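## Task

Close the lid of tube D3 in the cooling block until it snaps shut. All other lids must keep their present state, either opened at least to their lock or snapped shut. Every tube must finish seated all the way down in its own well, not propped up by a neighbouring lid. Release the lid and move the gripper away at the end.

## Robot and tools

Robot: one six-joint arm (big_yam) with a parallel two-finger gripper. The fingers point along the gripper's +z axis and open and close along its y axis. end_effector_position is the pinch point between the finger pads, roughly 1 cm short of the fingertips. Joint positions and Joint velocities list waist, shoulder, elbow, wrist pitch, wrist yaw, wrist roll (rad, rad/s), then the pad gap (m, m/s). Ranges: waist -2.880 to 2.880, shoulder 0.000 to 3.142, elbow 0.000 to 3.019, wrist pitch -1.693 to 1.571, wrist yaw -1.571 to 1.571, wrist roll -2.094 to 2.094. The elbow cannot fully straighten.

Scene frame: origin on the table top under the arm base, +z up, +y to the left when facing along +x. The state line reports end_effector_position (m) and end_effector_quat_wxyz in this frame; at long reach it may be somewhat off. The base can be tilted relative to the table. In the cooling block, row A is the far row and column 1 is on the left.

The row format (shared by execute_actions and move): 7 numbers, each in [-1, 1]: dx, dy, dz, rx, ry, rz, opening. The first six are an offset, not a pose, expressed in the gripper's own axes. They count from the gripper pose in the most recent result that reported it (before any such result in a scene, and for second or later calls inside one reply, from where the arm is when the action begins). A value of 1.0 equals 0.6 m of travel or 180 degrees; rx, ry, rz form a single rotation vector. Every row in an action counts from that same reference pose, not from the previous row. Opening is absolute: +1 is fully open (0.094 m), -1 is closed.

execute_actions takes "actions", a list holding at most one item. An empty list returns the current state with pictures. An action {"rows": [...], "steps": n} runs 3 to 15 control steps of 1/30 s each (default 15), one row per step, the last row reused if rows run out. A wait {"steps": n} (up to 300) sends nothing and counts from the previous result, including your reply time. Optional "pictures": true adds camera images. A refused call sends nothing.

move: "target" is one 7-number row as above; "speed" is the path top speed in m/s, 0.002 to 0.5, default 0.25 (rotation capped at twice that in rad/s). The path is straight, lasts 0.5 to 10 s and stops after 10 s even if short. It does not avoid obstacles; the hand may lag, wander or exceed the speed, mostly near full stretch. The opening is sent at the start. Its result adds a "move:" line: done (settled near target), off_target, moving, held or fault, plus which limits acted (paced = the pose was clipped; held = a check blocked some steps, after which the arm can surge fast) and the remaining distance to target.

wait: "seconds" 0 to 10; lets the simulation run without new commands.

zoom_image: "camera" is one of cam_head_left, cam_head_right, cam_high, cam_low, cam_wrist; "region" is [x0, y0, x1, y1] in pixels from the top-left, no larger than 504 by 504. All cameras give 504x504 images.

read_manual: returns only licence texts. finished_scene: "scene" 1 or 2; ends that scene irreversibly, grades it and starts the next one.

Control behaviour: each step, the command is clipped to within 70 mm and 16 degrees of the measured pose; damped inverse kinematics favours position over orientation. Motions often stop a centimetre or more short, usually low, and zero offsets let the hand sag further. To hold height, send the corrective offset first in a reply and zeros after, aiming higher if it still droops. Moves of a few mm may not register. The last 3 steps of each action are kept back and run while you think; the simulation keeps going during replies. After an action the arm continues only to the last clipped pose, so check the result and send the remainder. "Hand target" appears only when nothing is kept back. HELD marks steps where the clearance check withheld your row; "pose unreachable" means that check altered or blocked the command (a mount under the base counts as arm).

Gripping: grip_measured is the finger opening on the command scale, possibly off by about 1 mm throughout a scene. To hold something, command about 0.03 below grip_measured; smaller margins grip more gently. Pads exert roughly 50 to 62 N, less on thin parts.

Cautions: the block and tubes are loose; keep the block flat on the mat and every tube seated. A lid merely lying on its tube looks closed but has not snapped. Because offsets count from measured poses, repeating a small offset into something rigid does not add force, but into something yielding it goes further. Faster moves and targets placed deeper past contact hit and press harder. Avoid drops, slams and hard pushes, and never knock anything off the table, which ends the scene. Loose objects may occasionally be nudged by outside forces. Holding loads heats motors: MOTOR HOT warns from 85 °C, and at 100 °C an OVER-TEMPERATURE FAULT drops the arm. FAULT lines report stops.

Each tool is called after "Emit:" in YAML: its name, and indented under it one key for each argument.

## Session

Emit:
execute_actions:
  actions: []

Scene clock: 0.00 s of 6600.00 s.
end_effector_position=(+0.1756, +0.3540, +0.3379) grip_measured=+1.000 end_effector_quat_wxyz=(-0.002, -0.665, +0.746, -0.038)
Joint positions: [ 1.135  0.643  0.865 -1.185 -0.102 -0.425  0.094]
Joint velocities: [-0.005 -0.005  0.002 -0.022 -0.022 -0.037  0.   ]
Hand target: +0.179, +0.364, +0.347; +0.011, -0.666, +0.745, -0.034

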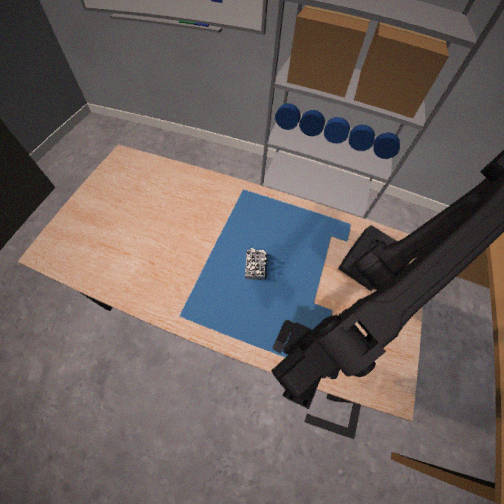

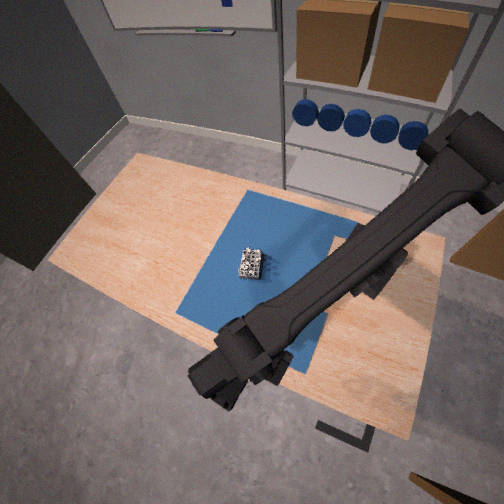

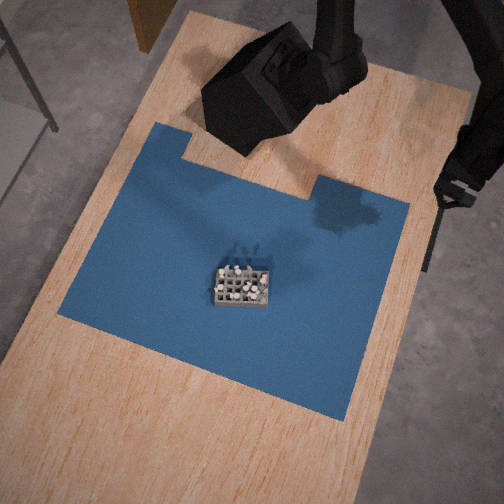

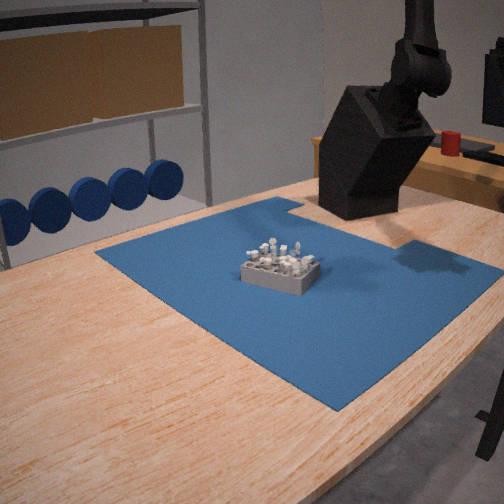

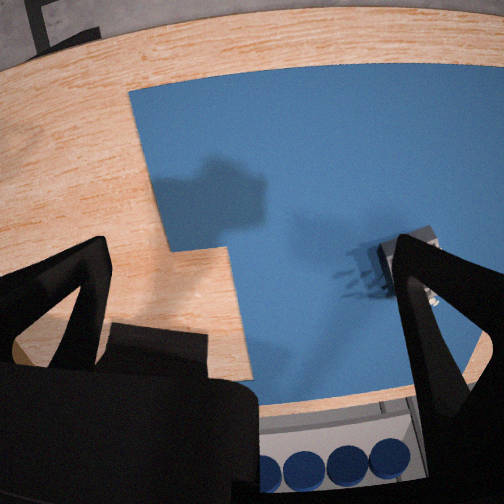

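Emit:
zoom_image:
  camera: "cam_high"
  region: [200, 245, 290, 325]

Emit:
zoom_image:
  camera: "cam_low"
  region: [230, 225, 330, 305]

Region (200, 245, 290, 325) of cam_high's 504x504 image, scaled by 5.600, with more detail than that image has.

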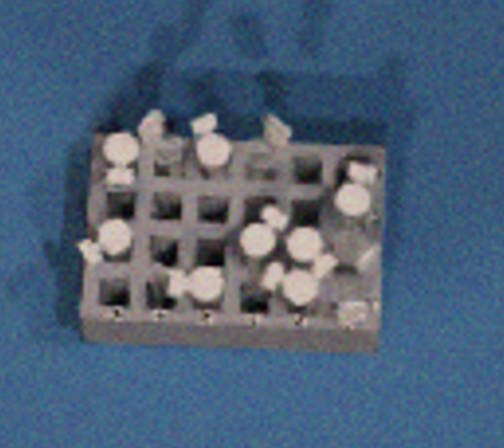

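Region (230, 225, 330, 305) of cam_low's 504x504 image, scaled by 5.040, with more detail than that image has; it fills the top 403 rows of this view, and the rest is white.

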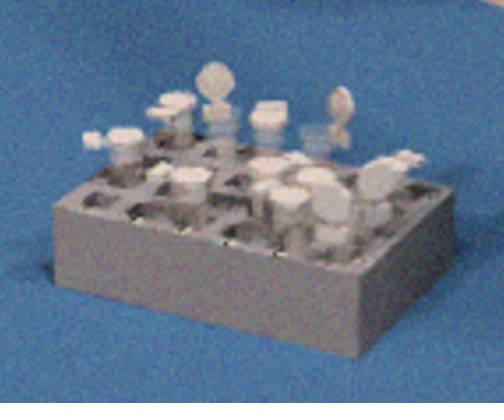

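Emit:
move:
  target: [0.425,-0.358,0.36,0,0,0,1]
  speed: 0.3

Scene clock: 2.47 s of 6600.00 s.
end_effector_position=(+0.3468, +0.0538, +0.1397) grip_measured=+1.000 end_effector_quat_wxyz=(-0.023, -0.652, +0.757, -0.029)
Joint positions: [ 0.18   1.533  0.624 -0.423 -0.542 -1.325  0.094]
Joint velocities: [-0.005 -0.005 -0.012  0.017  0.007 -0.022  0.   ]
Hand target: +0.364, +0.058, +0.146; -0.007, -0.665, +0.746, -0.039
Off the commanded pose: 0.026 m, 3 deg.
Kept back: nothing.
move: off_target

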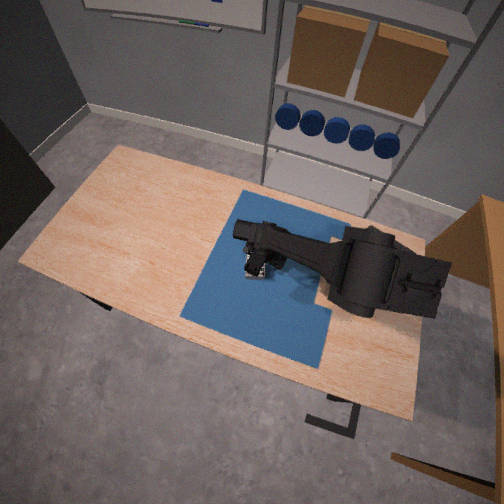

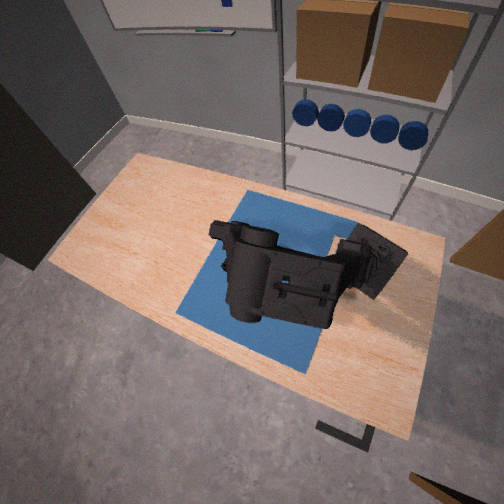

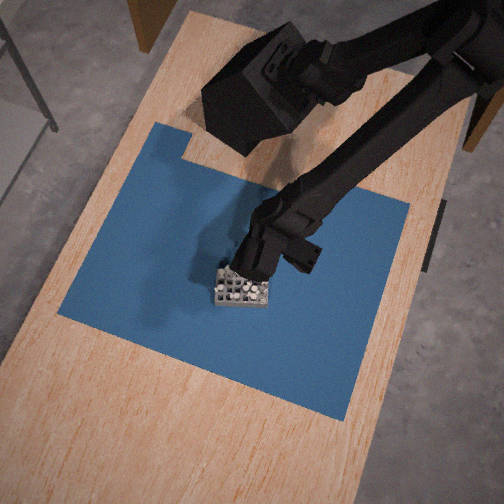

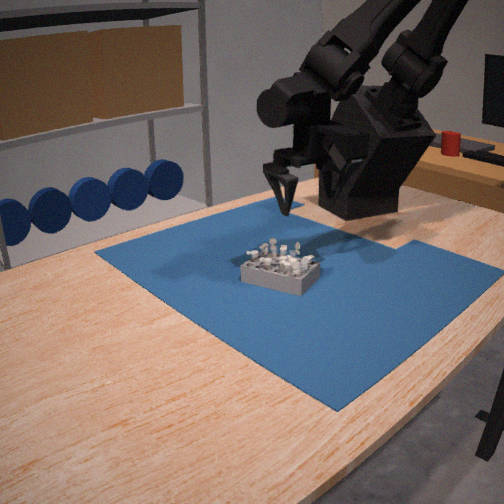

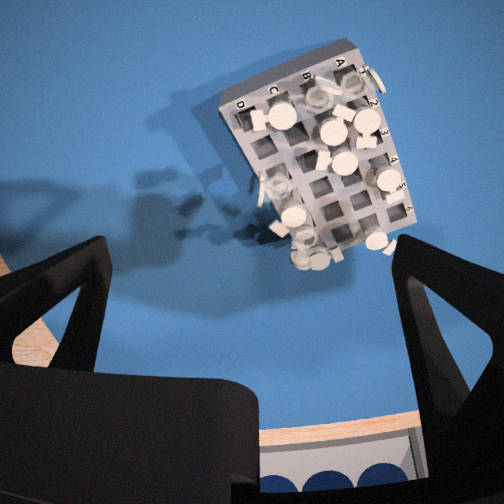

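Emit:
zoom_image:
  camera: "cam_wrist"
  region: [200, 30, 440, 280]

Region (200, 30, 440, 280) of cam_wrist's 504x504 image, scaled by 2.016, with more detail than that image has; it fills the left 484 columns of this view, and the rest is white.

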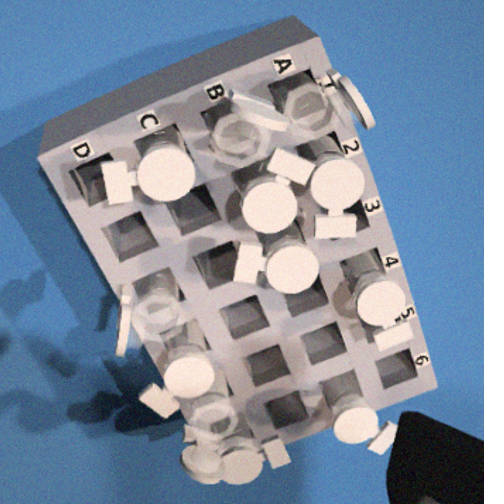

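Emit:
move:
  target: [0.042,0.021,0.09,0,0,0,-1]
  speed: 0.1

Scene clock: 3.90 s of 6600.00 s.
end_effector_position=(+0.3308, +0.0260, +0.0901) grip_measured=-0.983 end_effector_quat_wxyz=(-0.024, -0.653, +0.757, -0.028)
Joint positions: [ 0.203  1.707  0.581 -0.194 -0.536 -1.301  0.001]
Joint velocities: [-0.005 -0.015 -0.007  0.002  0.066  0.037  0.   ]
Hand target: +0.330, +0.027, +0.087; -0.023, -0.652, +0.757, -0.029
Off the commanded pose: 0.003 m, 0 deg.
Kept back: nothing.
move: done

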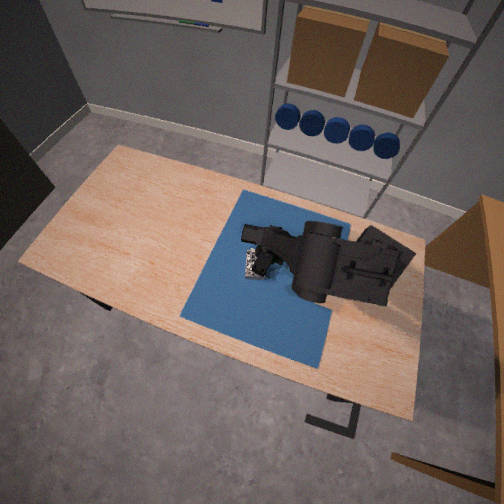

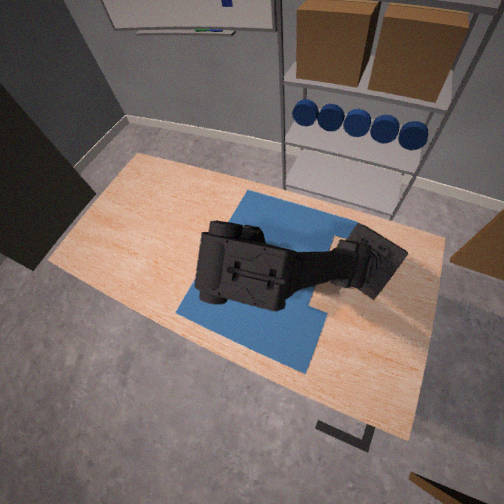

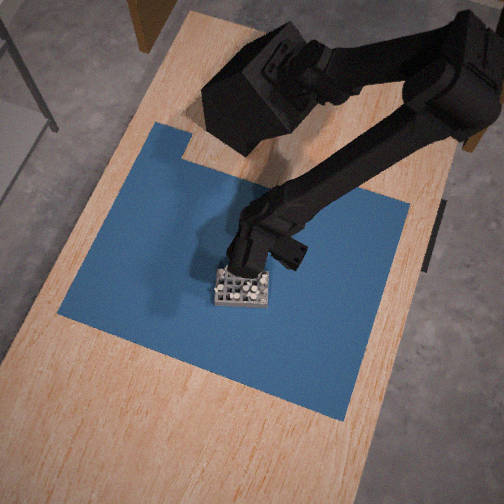

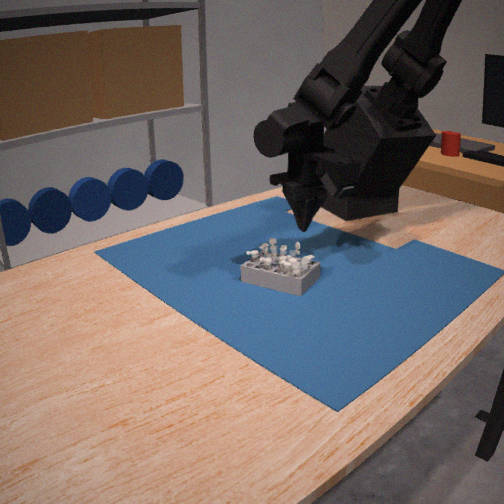

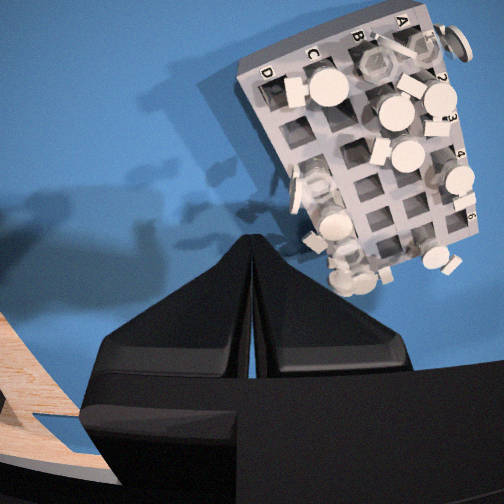

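Emit:
move:
  target: [-0.008,0,0.047,0,0,0,-1]
  speed: 0.05

Emit:
zoom_image:
  camera: "cam_low"
  region: [230, 200, 350, 300]

Scene clock: 5.00 s of 6600.00 s.
end_effector_position=(+0.3255, +0.0272, +0.0649) grip_measured=-0.983 end_effector_quat_wxyz=(-0.027, -0.652, +0.757, -0.025)
Joint positions: [ 0.252  1.779  0.581 -0.106 -0.524 -1.251  0.001]
Joint velocities: [-0.024  0.005  0.017  0.012 -0.051 -0.022 -0.001]
Hand target: +0.331, +0.029, +0.062; -0.023, -0.653, +0.757, -0.028
Off the commanded pose: 0.007 m, 1 deg.
Kept back: nothing.
move: done

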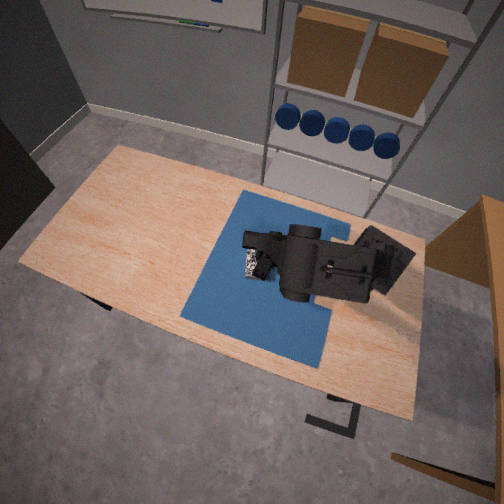

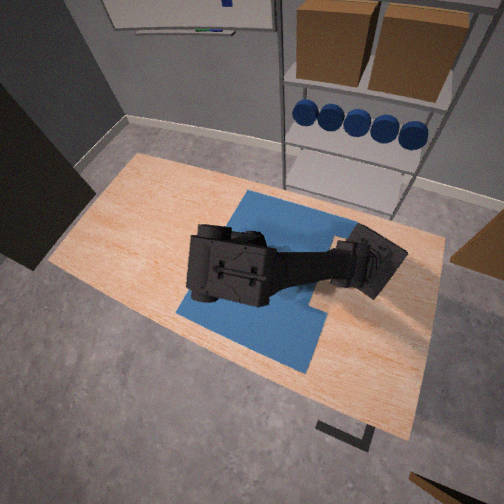

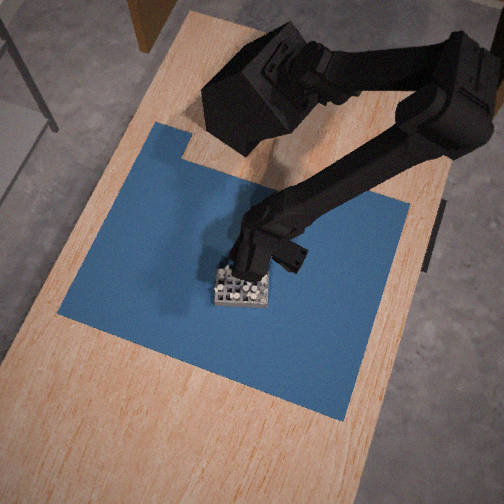

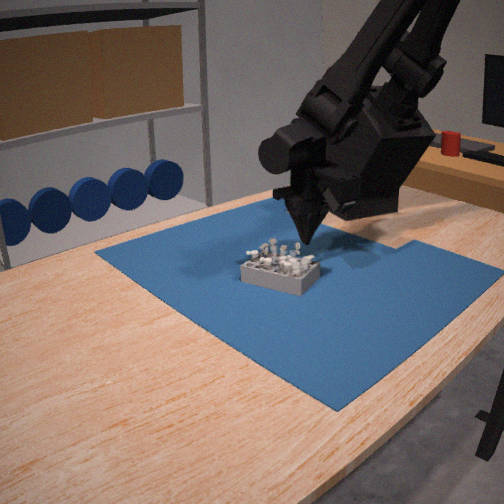

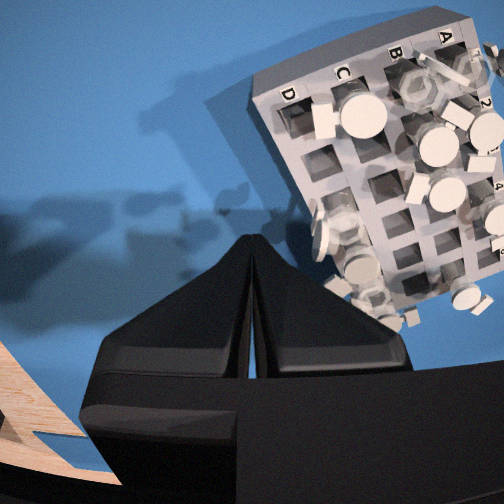

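Region (230, 200, 350, 300) of cam_low's 504x504 image, scaled by 4.200, with more detail than that image has.

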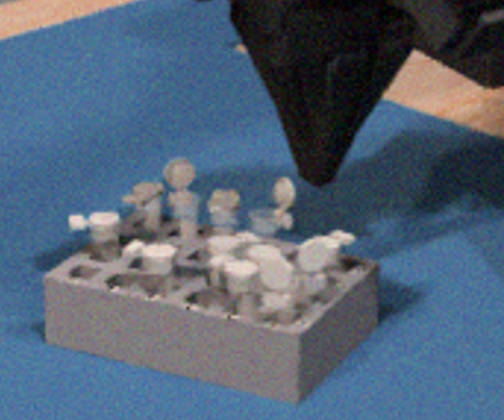

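Emit:
move:
  target: [-0.004,-0.025,0.012,0,0,0,-1]
  speed: 0.03

Emit:
zoom_image:
  camera: "cam_low"
  region: [230, 200, 350, 300]

Scene clock: 6.07 s of 6600.00 s.
end_effector_position=(+0.3411, +0.0273, +0.0609) grip_measured=-0.983 end_effector_quat_wxyz=(-0.022, -0.654, +0.755, -0.029)
Joint positions: [ 0.252  1.801  0.618 -0.106 -0.524 -1.249  0.001]
Joint velocities: [-0.015  0.005  0.002 -0.007  0.037 -0.007 -0.001]
Hand target: +0.340, +0.027, +0.057; -0.027, -0.652, +0.757, -0.025
Off the commanded pose: 0.003 m, 1 deg.
Kept back: nothing.
move: done

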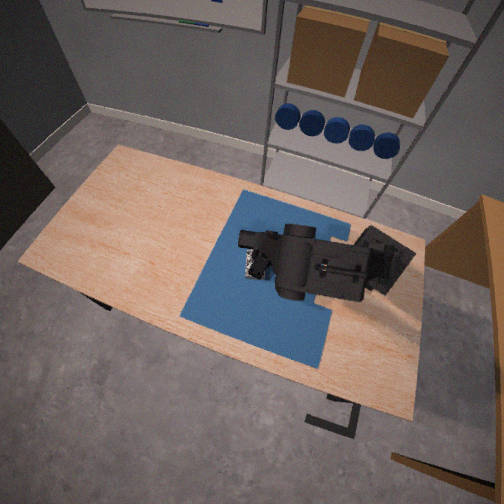

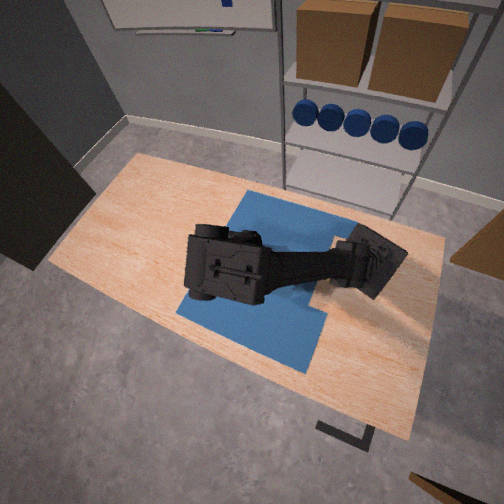

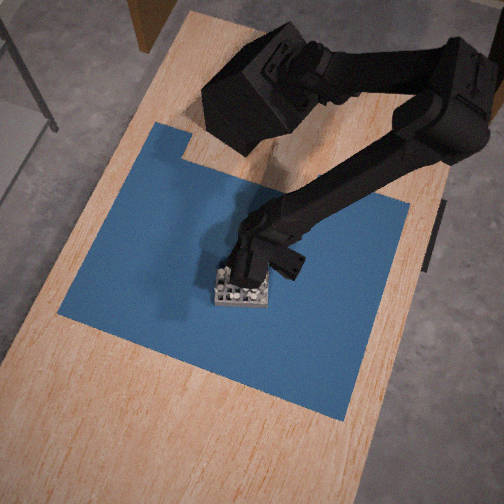

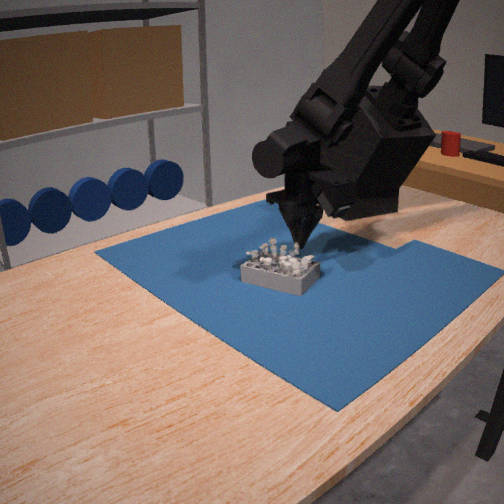

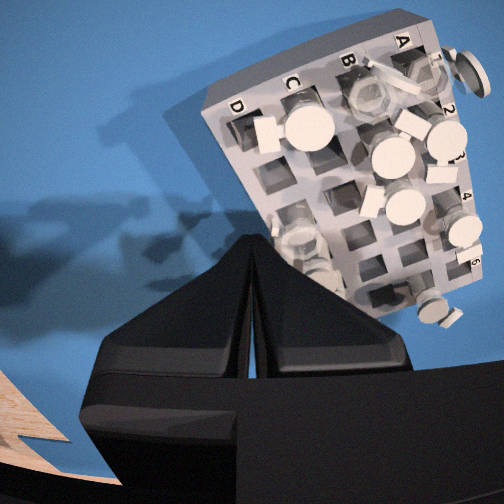

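Region (230, 200, 350, 300) of cam_low's 504x504 image, scaled by 4.200, with more detail than that image has.

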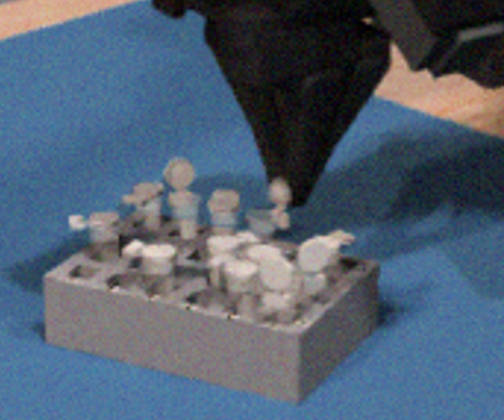

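Emit:
move:
  target: [0,-0.024,0.002,0,0,0,-1]
  speed: 0.015

Emit:
zoom_image:
  camera: "cam_low"
  region: [230, 200, 350, 300]

Scene clock: 7.50 s of 6600.00 s.
end_effector_position=(+0.3435, +0.0273, +0.0598) grip_measured=-0.983 end_effector_quat_wxyz=(-0.027, -0.652, +0.758, -0.025)
Joint positions: [ 0.252  1.807  0.633 -0.128 -0.526 -1.249  0.001]
Joint velocities: [ 0.005  0.005  0.012 -0.007  0.037  0.037  0.   ]
Hand target: +0.355, +0.025, +0.060; -0.022, -0.654, +0.755, -0.029
Off the commanded pose: 0.012 m, 1 deg.
Kept back: nothing.
move: off_target

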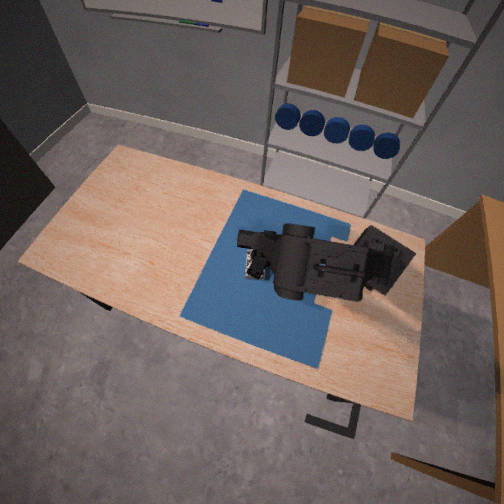

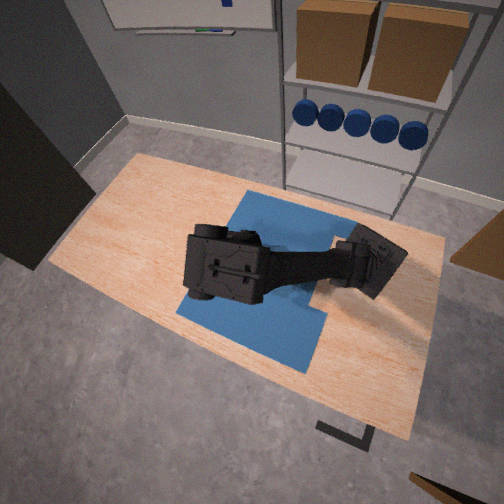

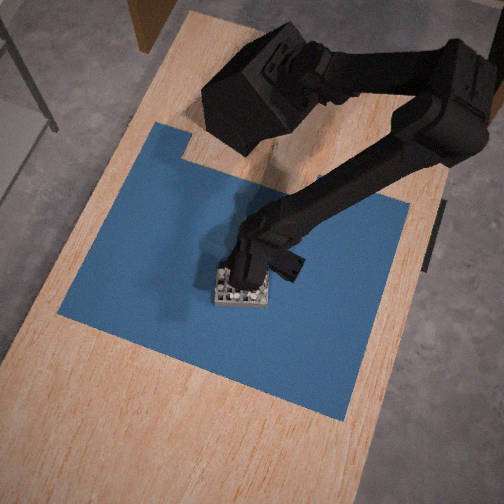

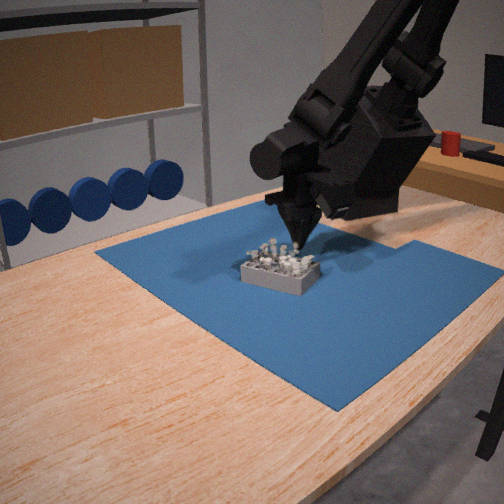

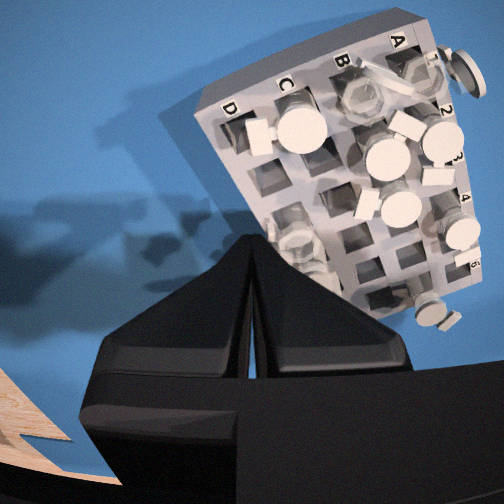

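Region (230, 200, 350, 300) of cam_low's 504x504 image, scaled by 4.200, with more detail than that image has.

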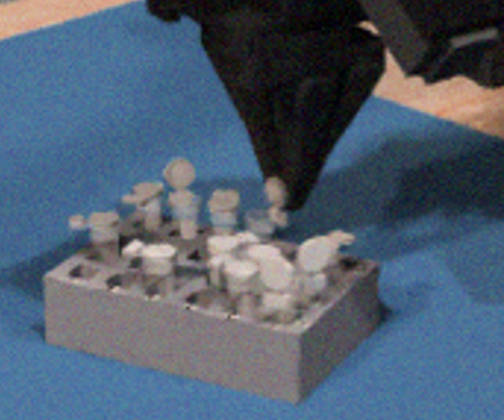

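Emit:
move:
  target: [0,-0.034,-0.005,0,0,0,-1]
  speed: 0.02

Emit:
zoom_image:
  camera: "cam_low"
  region: [230, 200, 350, 300]

Scene clock: 9.00 s of 6600.00 s.
end_effector_position=(+0.3474, +0.0273, +0.0615) grip_measured=-0.983 end_effector_quat_wxyz=(-0.035, -0.649, +0.760, -0.018)
Joint positions: [ 0.246  1.809  0.659 -0.179 -0.531 -1.26   0.001]
Joint velocities: [-0.005 -0.015  0.002  0.007  0.081 -0.007  0.   ]
Hand target: +0.363, +0.024, +0.063; -0.026, -0.652, +0.757, -0.025
Off the commanded pose: 0.017 m, 1 deg.
Kept back: nothing.
move: off_target

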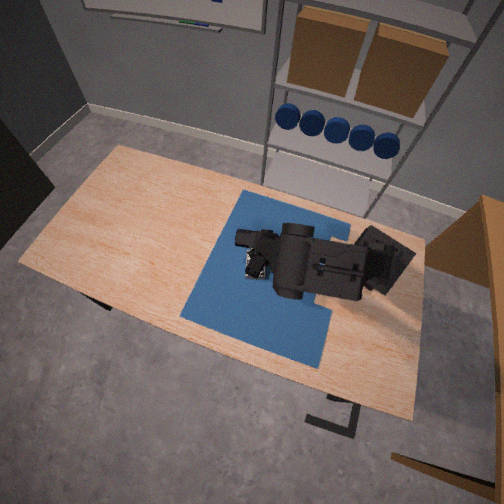

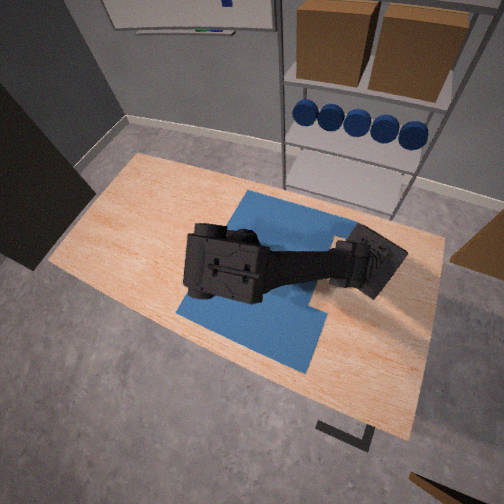

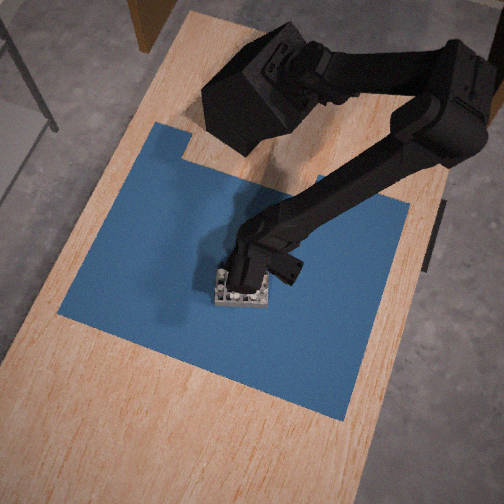

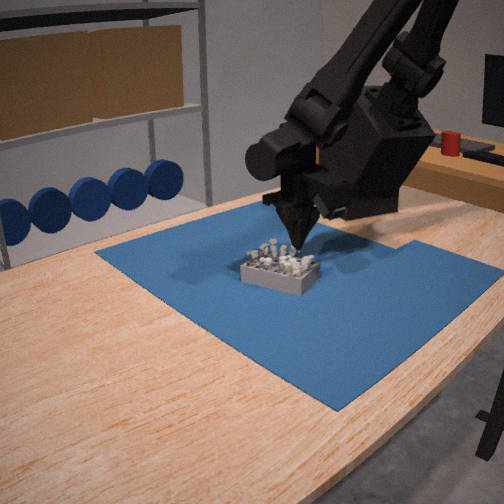

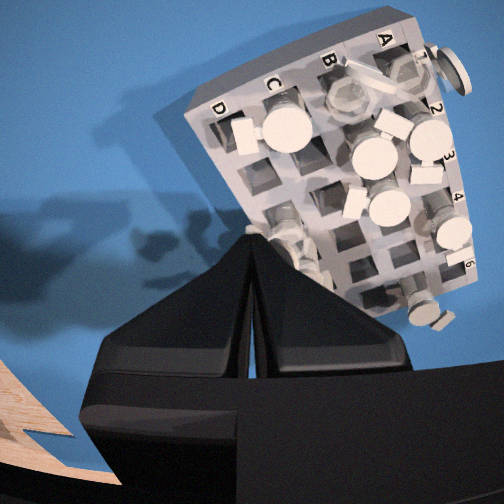

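Region (230, 200, 350, 300) of cam_low's 504x504 image, scaled by 4.200, with more detail than that image has.

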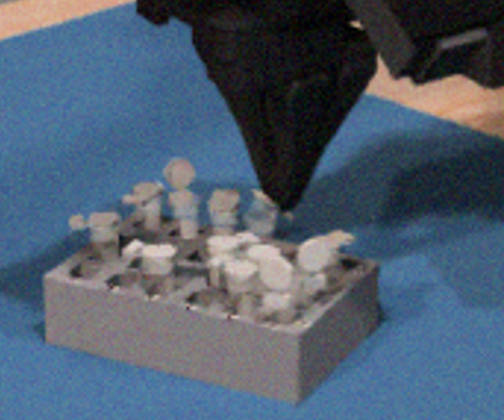

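Emit:
move:
  target: [0,-0.042,-0.002,0,0,0,-1]
  speed: 0.02

Emit:
zoom_image:
  camera: "cam_low"
  region: [230, 200, 350, 300]

Scene clock: 10.73 s of 6600.00 s.
end_effector_position=(+0.3492, +0.0265, +0.0617) grip_measured=-0.984 end_effector_quat_wxyz=(-0.046, -0.643, +0.765, -0.007)
Joint positions: [ 0.241  1.82   0.688 -0.239 -0.539 -1.273  0.001]
Joint velocities: [-0.015 -0.015 -0.022  0.007  0.022 -0.007 -0.001]
Hand target: +0.372, +0.023, +0.063; -0.035, -0.649, +0.760, -0.019
Off the commanded pose: 0.023 m, 2 deg.
Kept back: nothing.
move: off_target

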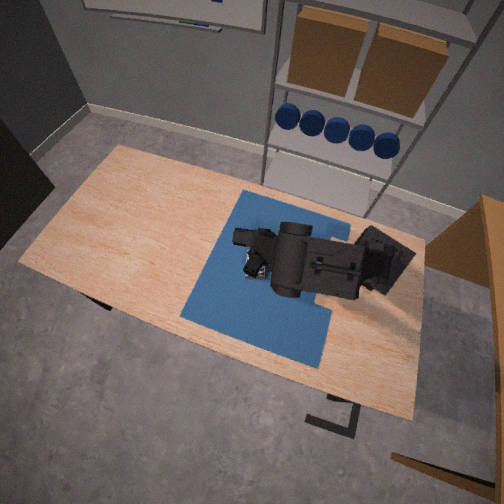

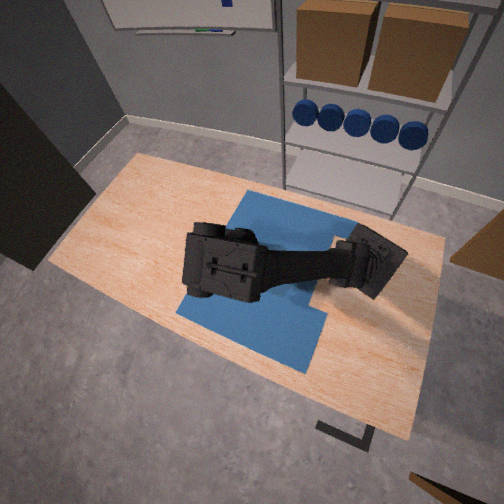

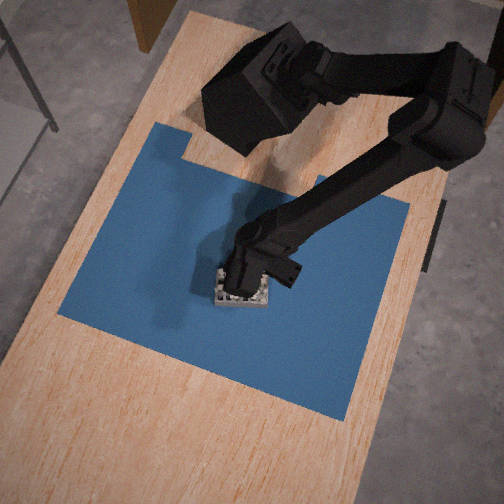

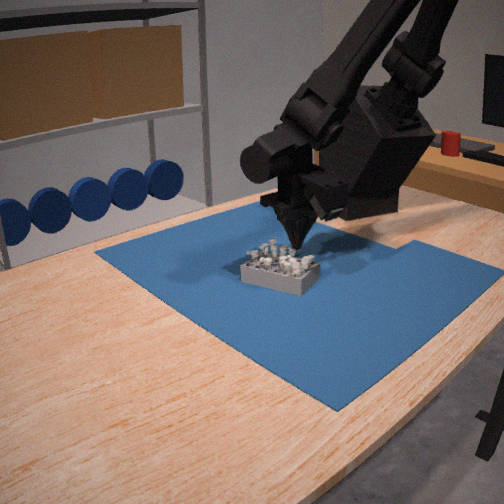

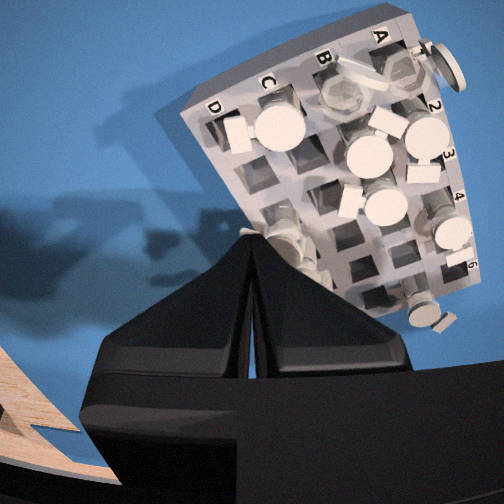

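Region (230, 200, 350, 300) of cam_low's 504x504 image, scaled by 4.200, with more detail than that image has.

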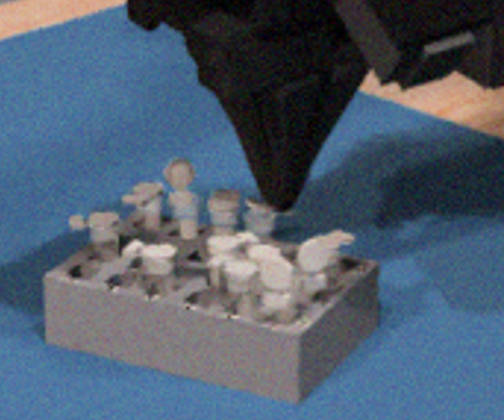

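Emit:
move:
  target: [0,-0.02,-0.022,0,0,0,-1]
  speed: 0.03

Emit:
zoom_image:
  camera: "cam_low"
  region: [230, 200, 350, 300]

Scene clock: 11.87 s of 6600.00 s.
end_effector_position=(+0.3482, +0.0231, +0.0664) grip_measured=-0.984 end_effector_quat_wxyz=(-0.057, -0.637, +0.769, -0.000)
Joint positions: [ 0.226  1.819  0.703 -0.294 -0.542 -1.292  0.001]
Joint velocities: [ 0.005  0.005 -0.002 -0.002 -0.022 -0.051  0.001]
Hand target: +0.362, +0.025, +0.074; -0.047, -0.643, +0.764, -0.007
Off the commanded pose: 0.016 m, 2 deg.
Kept back: nothing.
move: off_target

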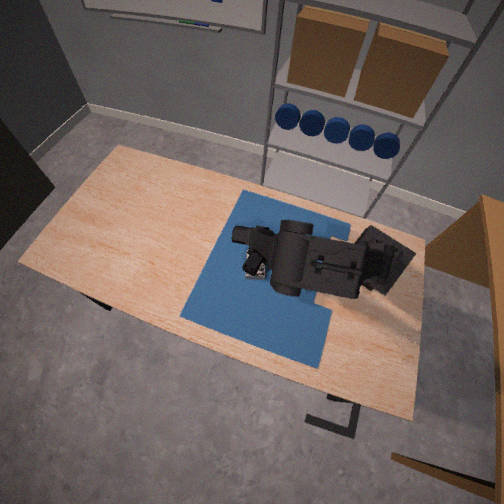

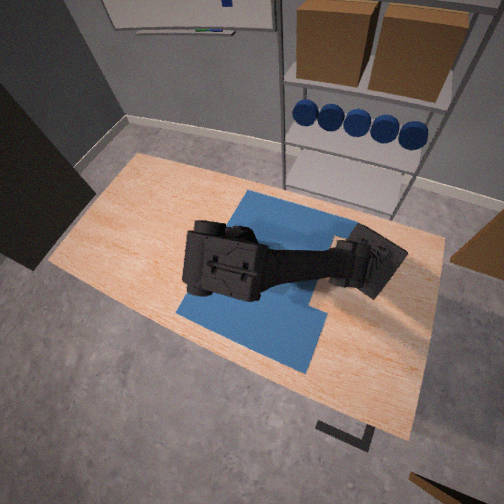

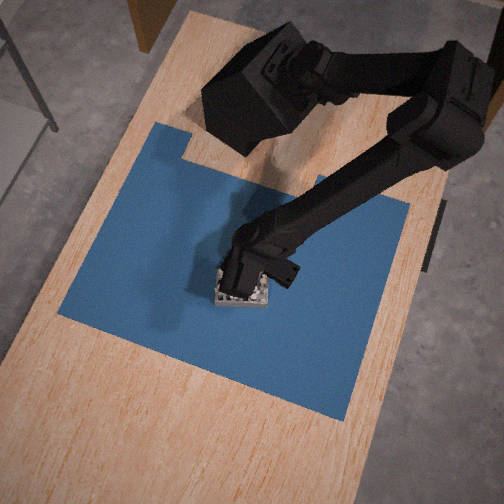

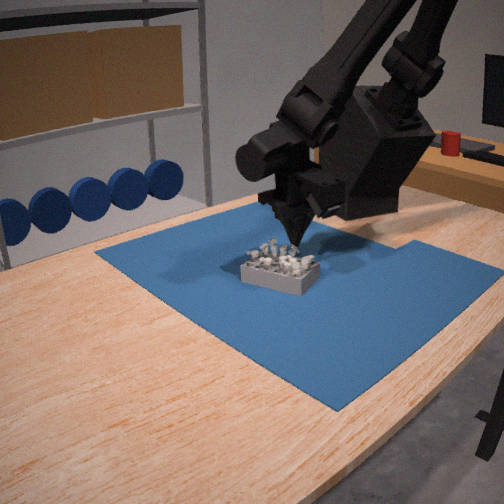

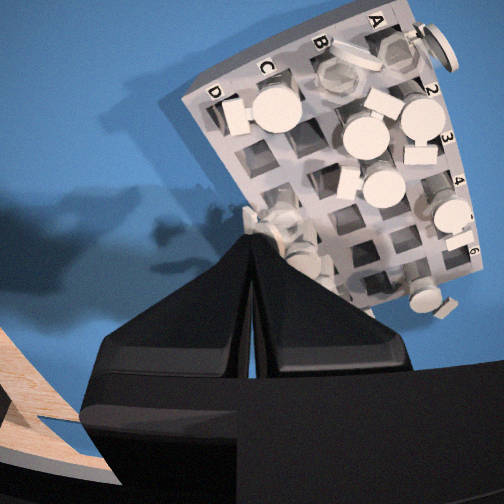

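Region (230, 200, 350, 300) of cam_low's 504x504 image, scaled by 4.200, with more detail than that image has.

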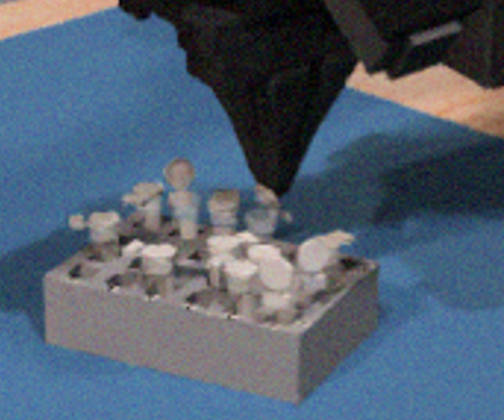

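Emit:
move:
  target: [-0.005,-0.04,0.004,0.03,0,0,-1]
  speed: 0.03

Emit:
zoom_image:
  camera: "cam_low"
  region: [230, 200, 350, 300]

Scene clock: 13.90 s of 6600.00 s.
end_effector_position=(+0.3709, +0.0209, +0.0656) grip_measured=-0.984 end_effector_quat_wxyz=(-0.028, -0.640, +0.767, -0.035)
Joint positions: [ 0.226  1.819  0.703 -0.194 -0.513 -1.244  0.001]
Joint velocities: [-0.024 -0.024  0.017 -0.017  0.022 -0.022 -0.   ]
Hand target: +0.372, +0.021, +0.062; -0.027, -0.639, +0.768, -0.037
Off the commanded pose: 0.004 m, 0 deg.
Kept back: nothing.
move: done

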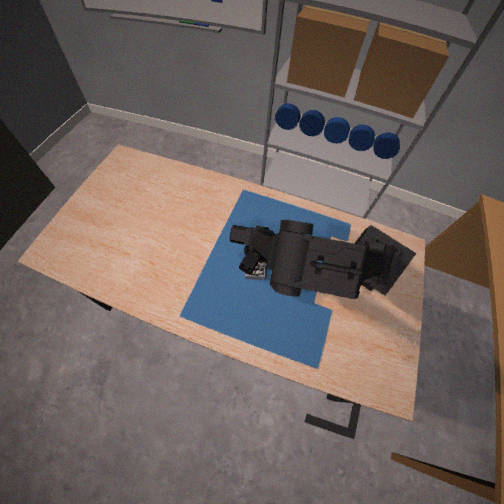

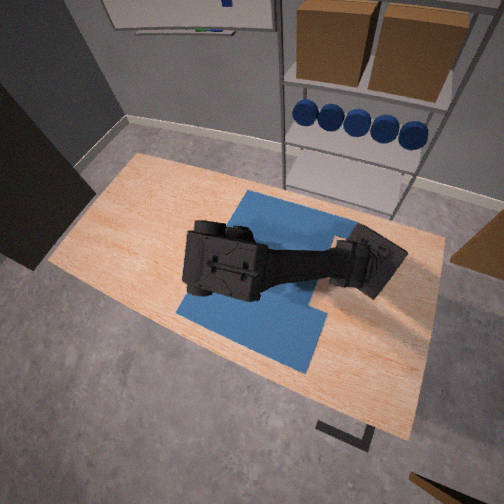

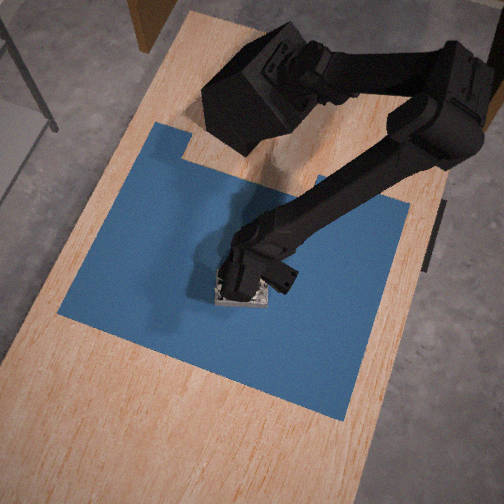

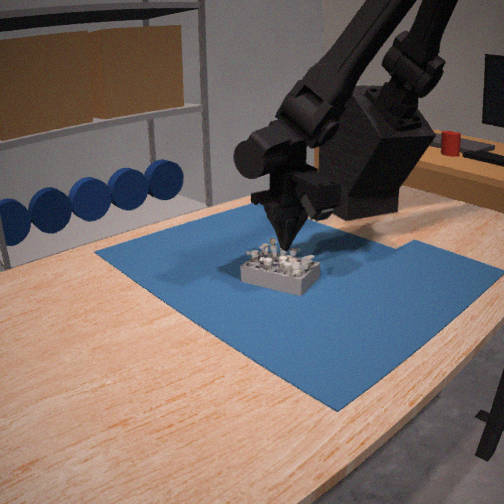

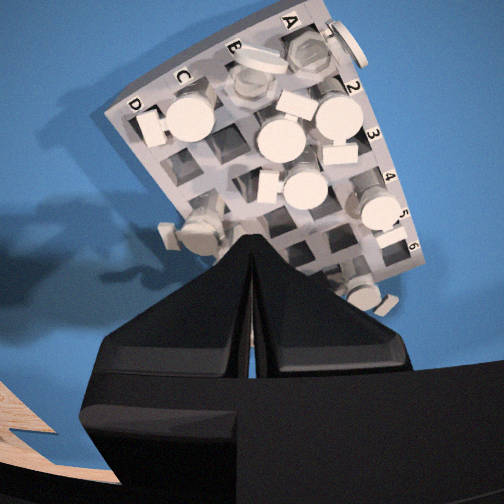

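Region (230, 200, 350, 300) of cam_low's 504x504 image, scaled by 4.200, with more detail than that image has.

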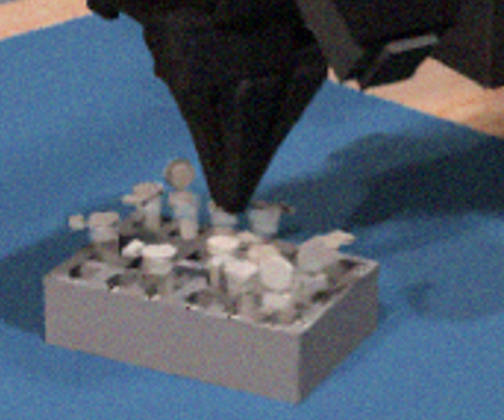

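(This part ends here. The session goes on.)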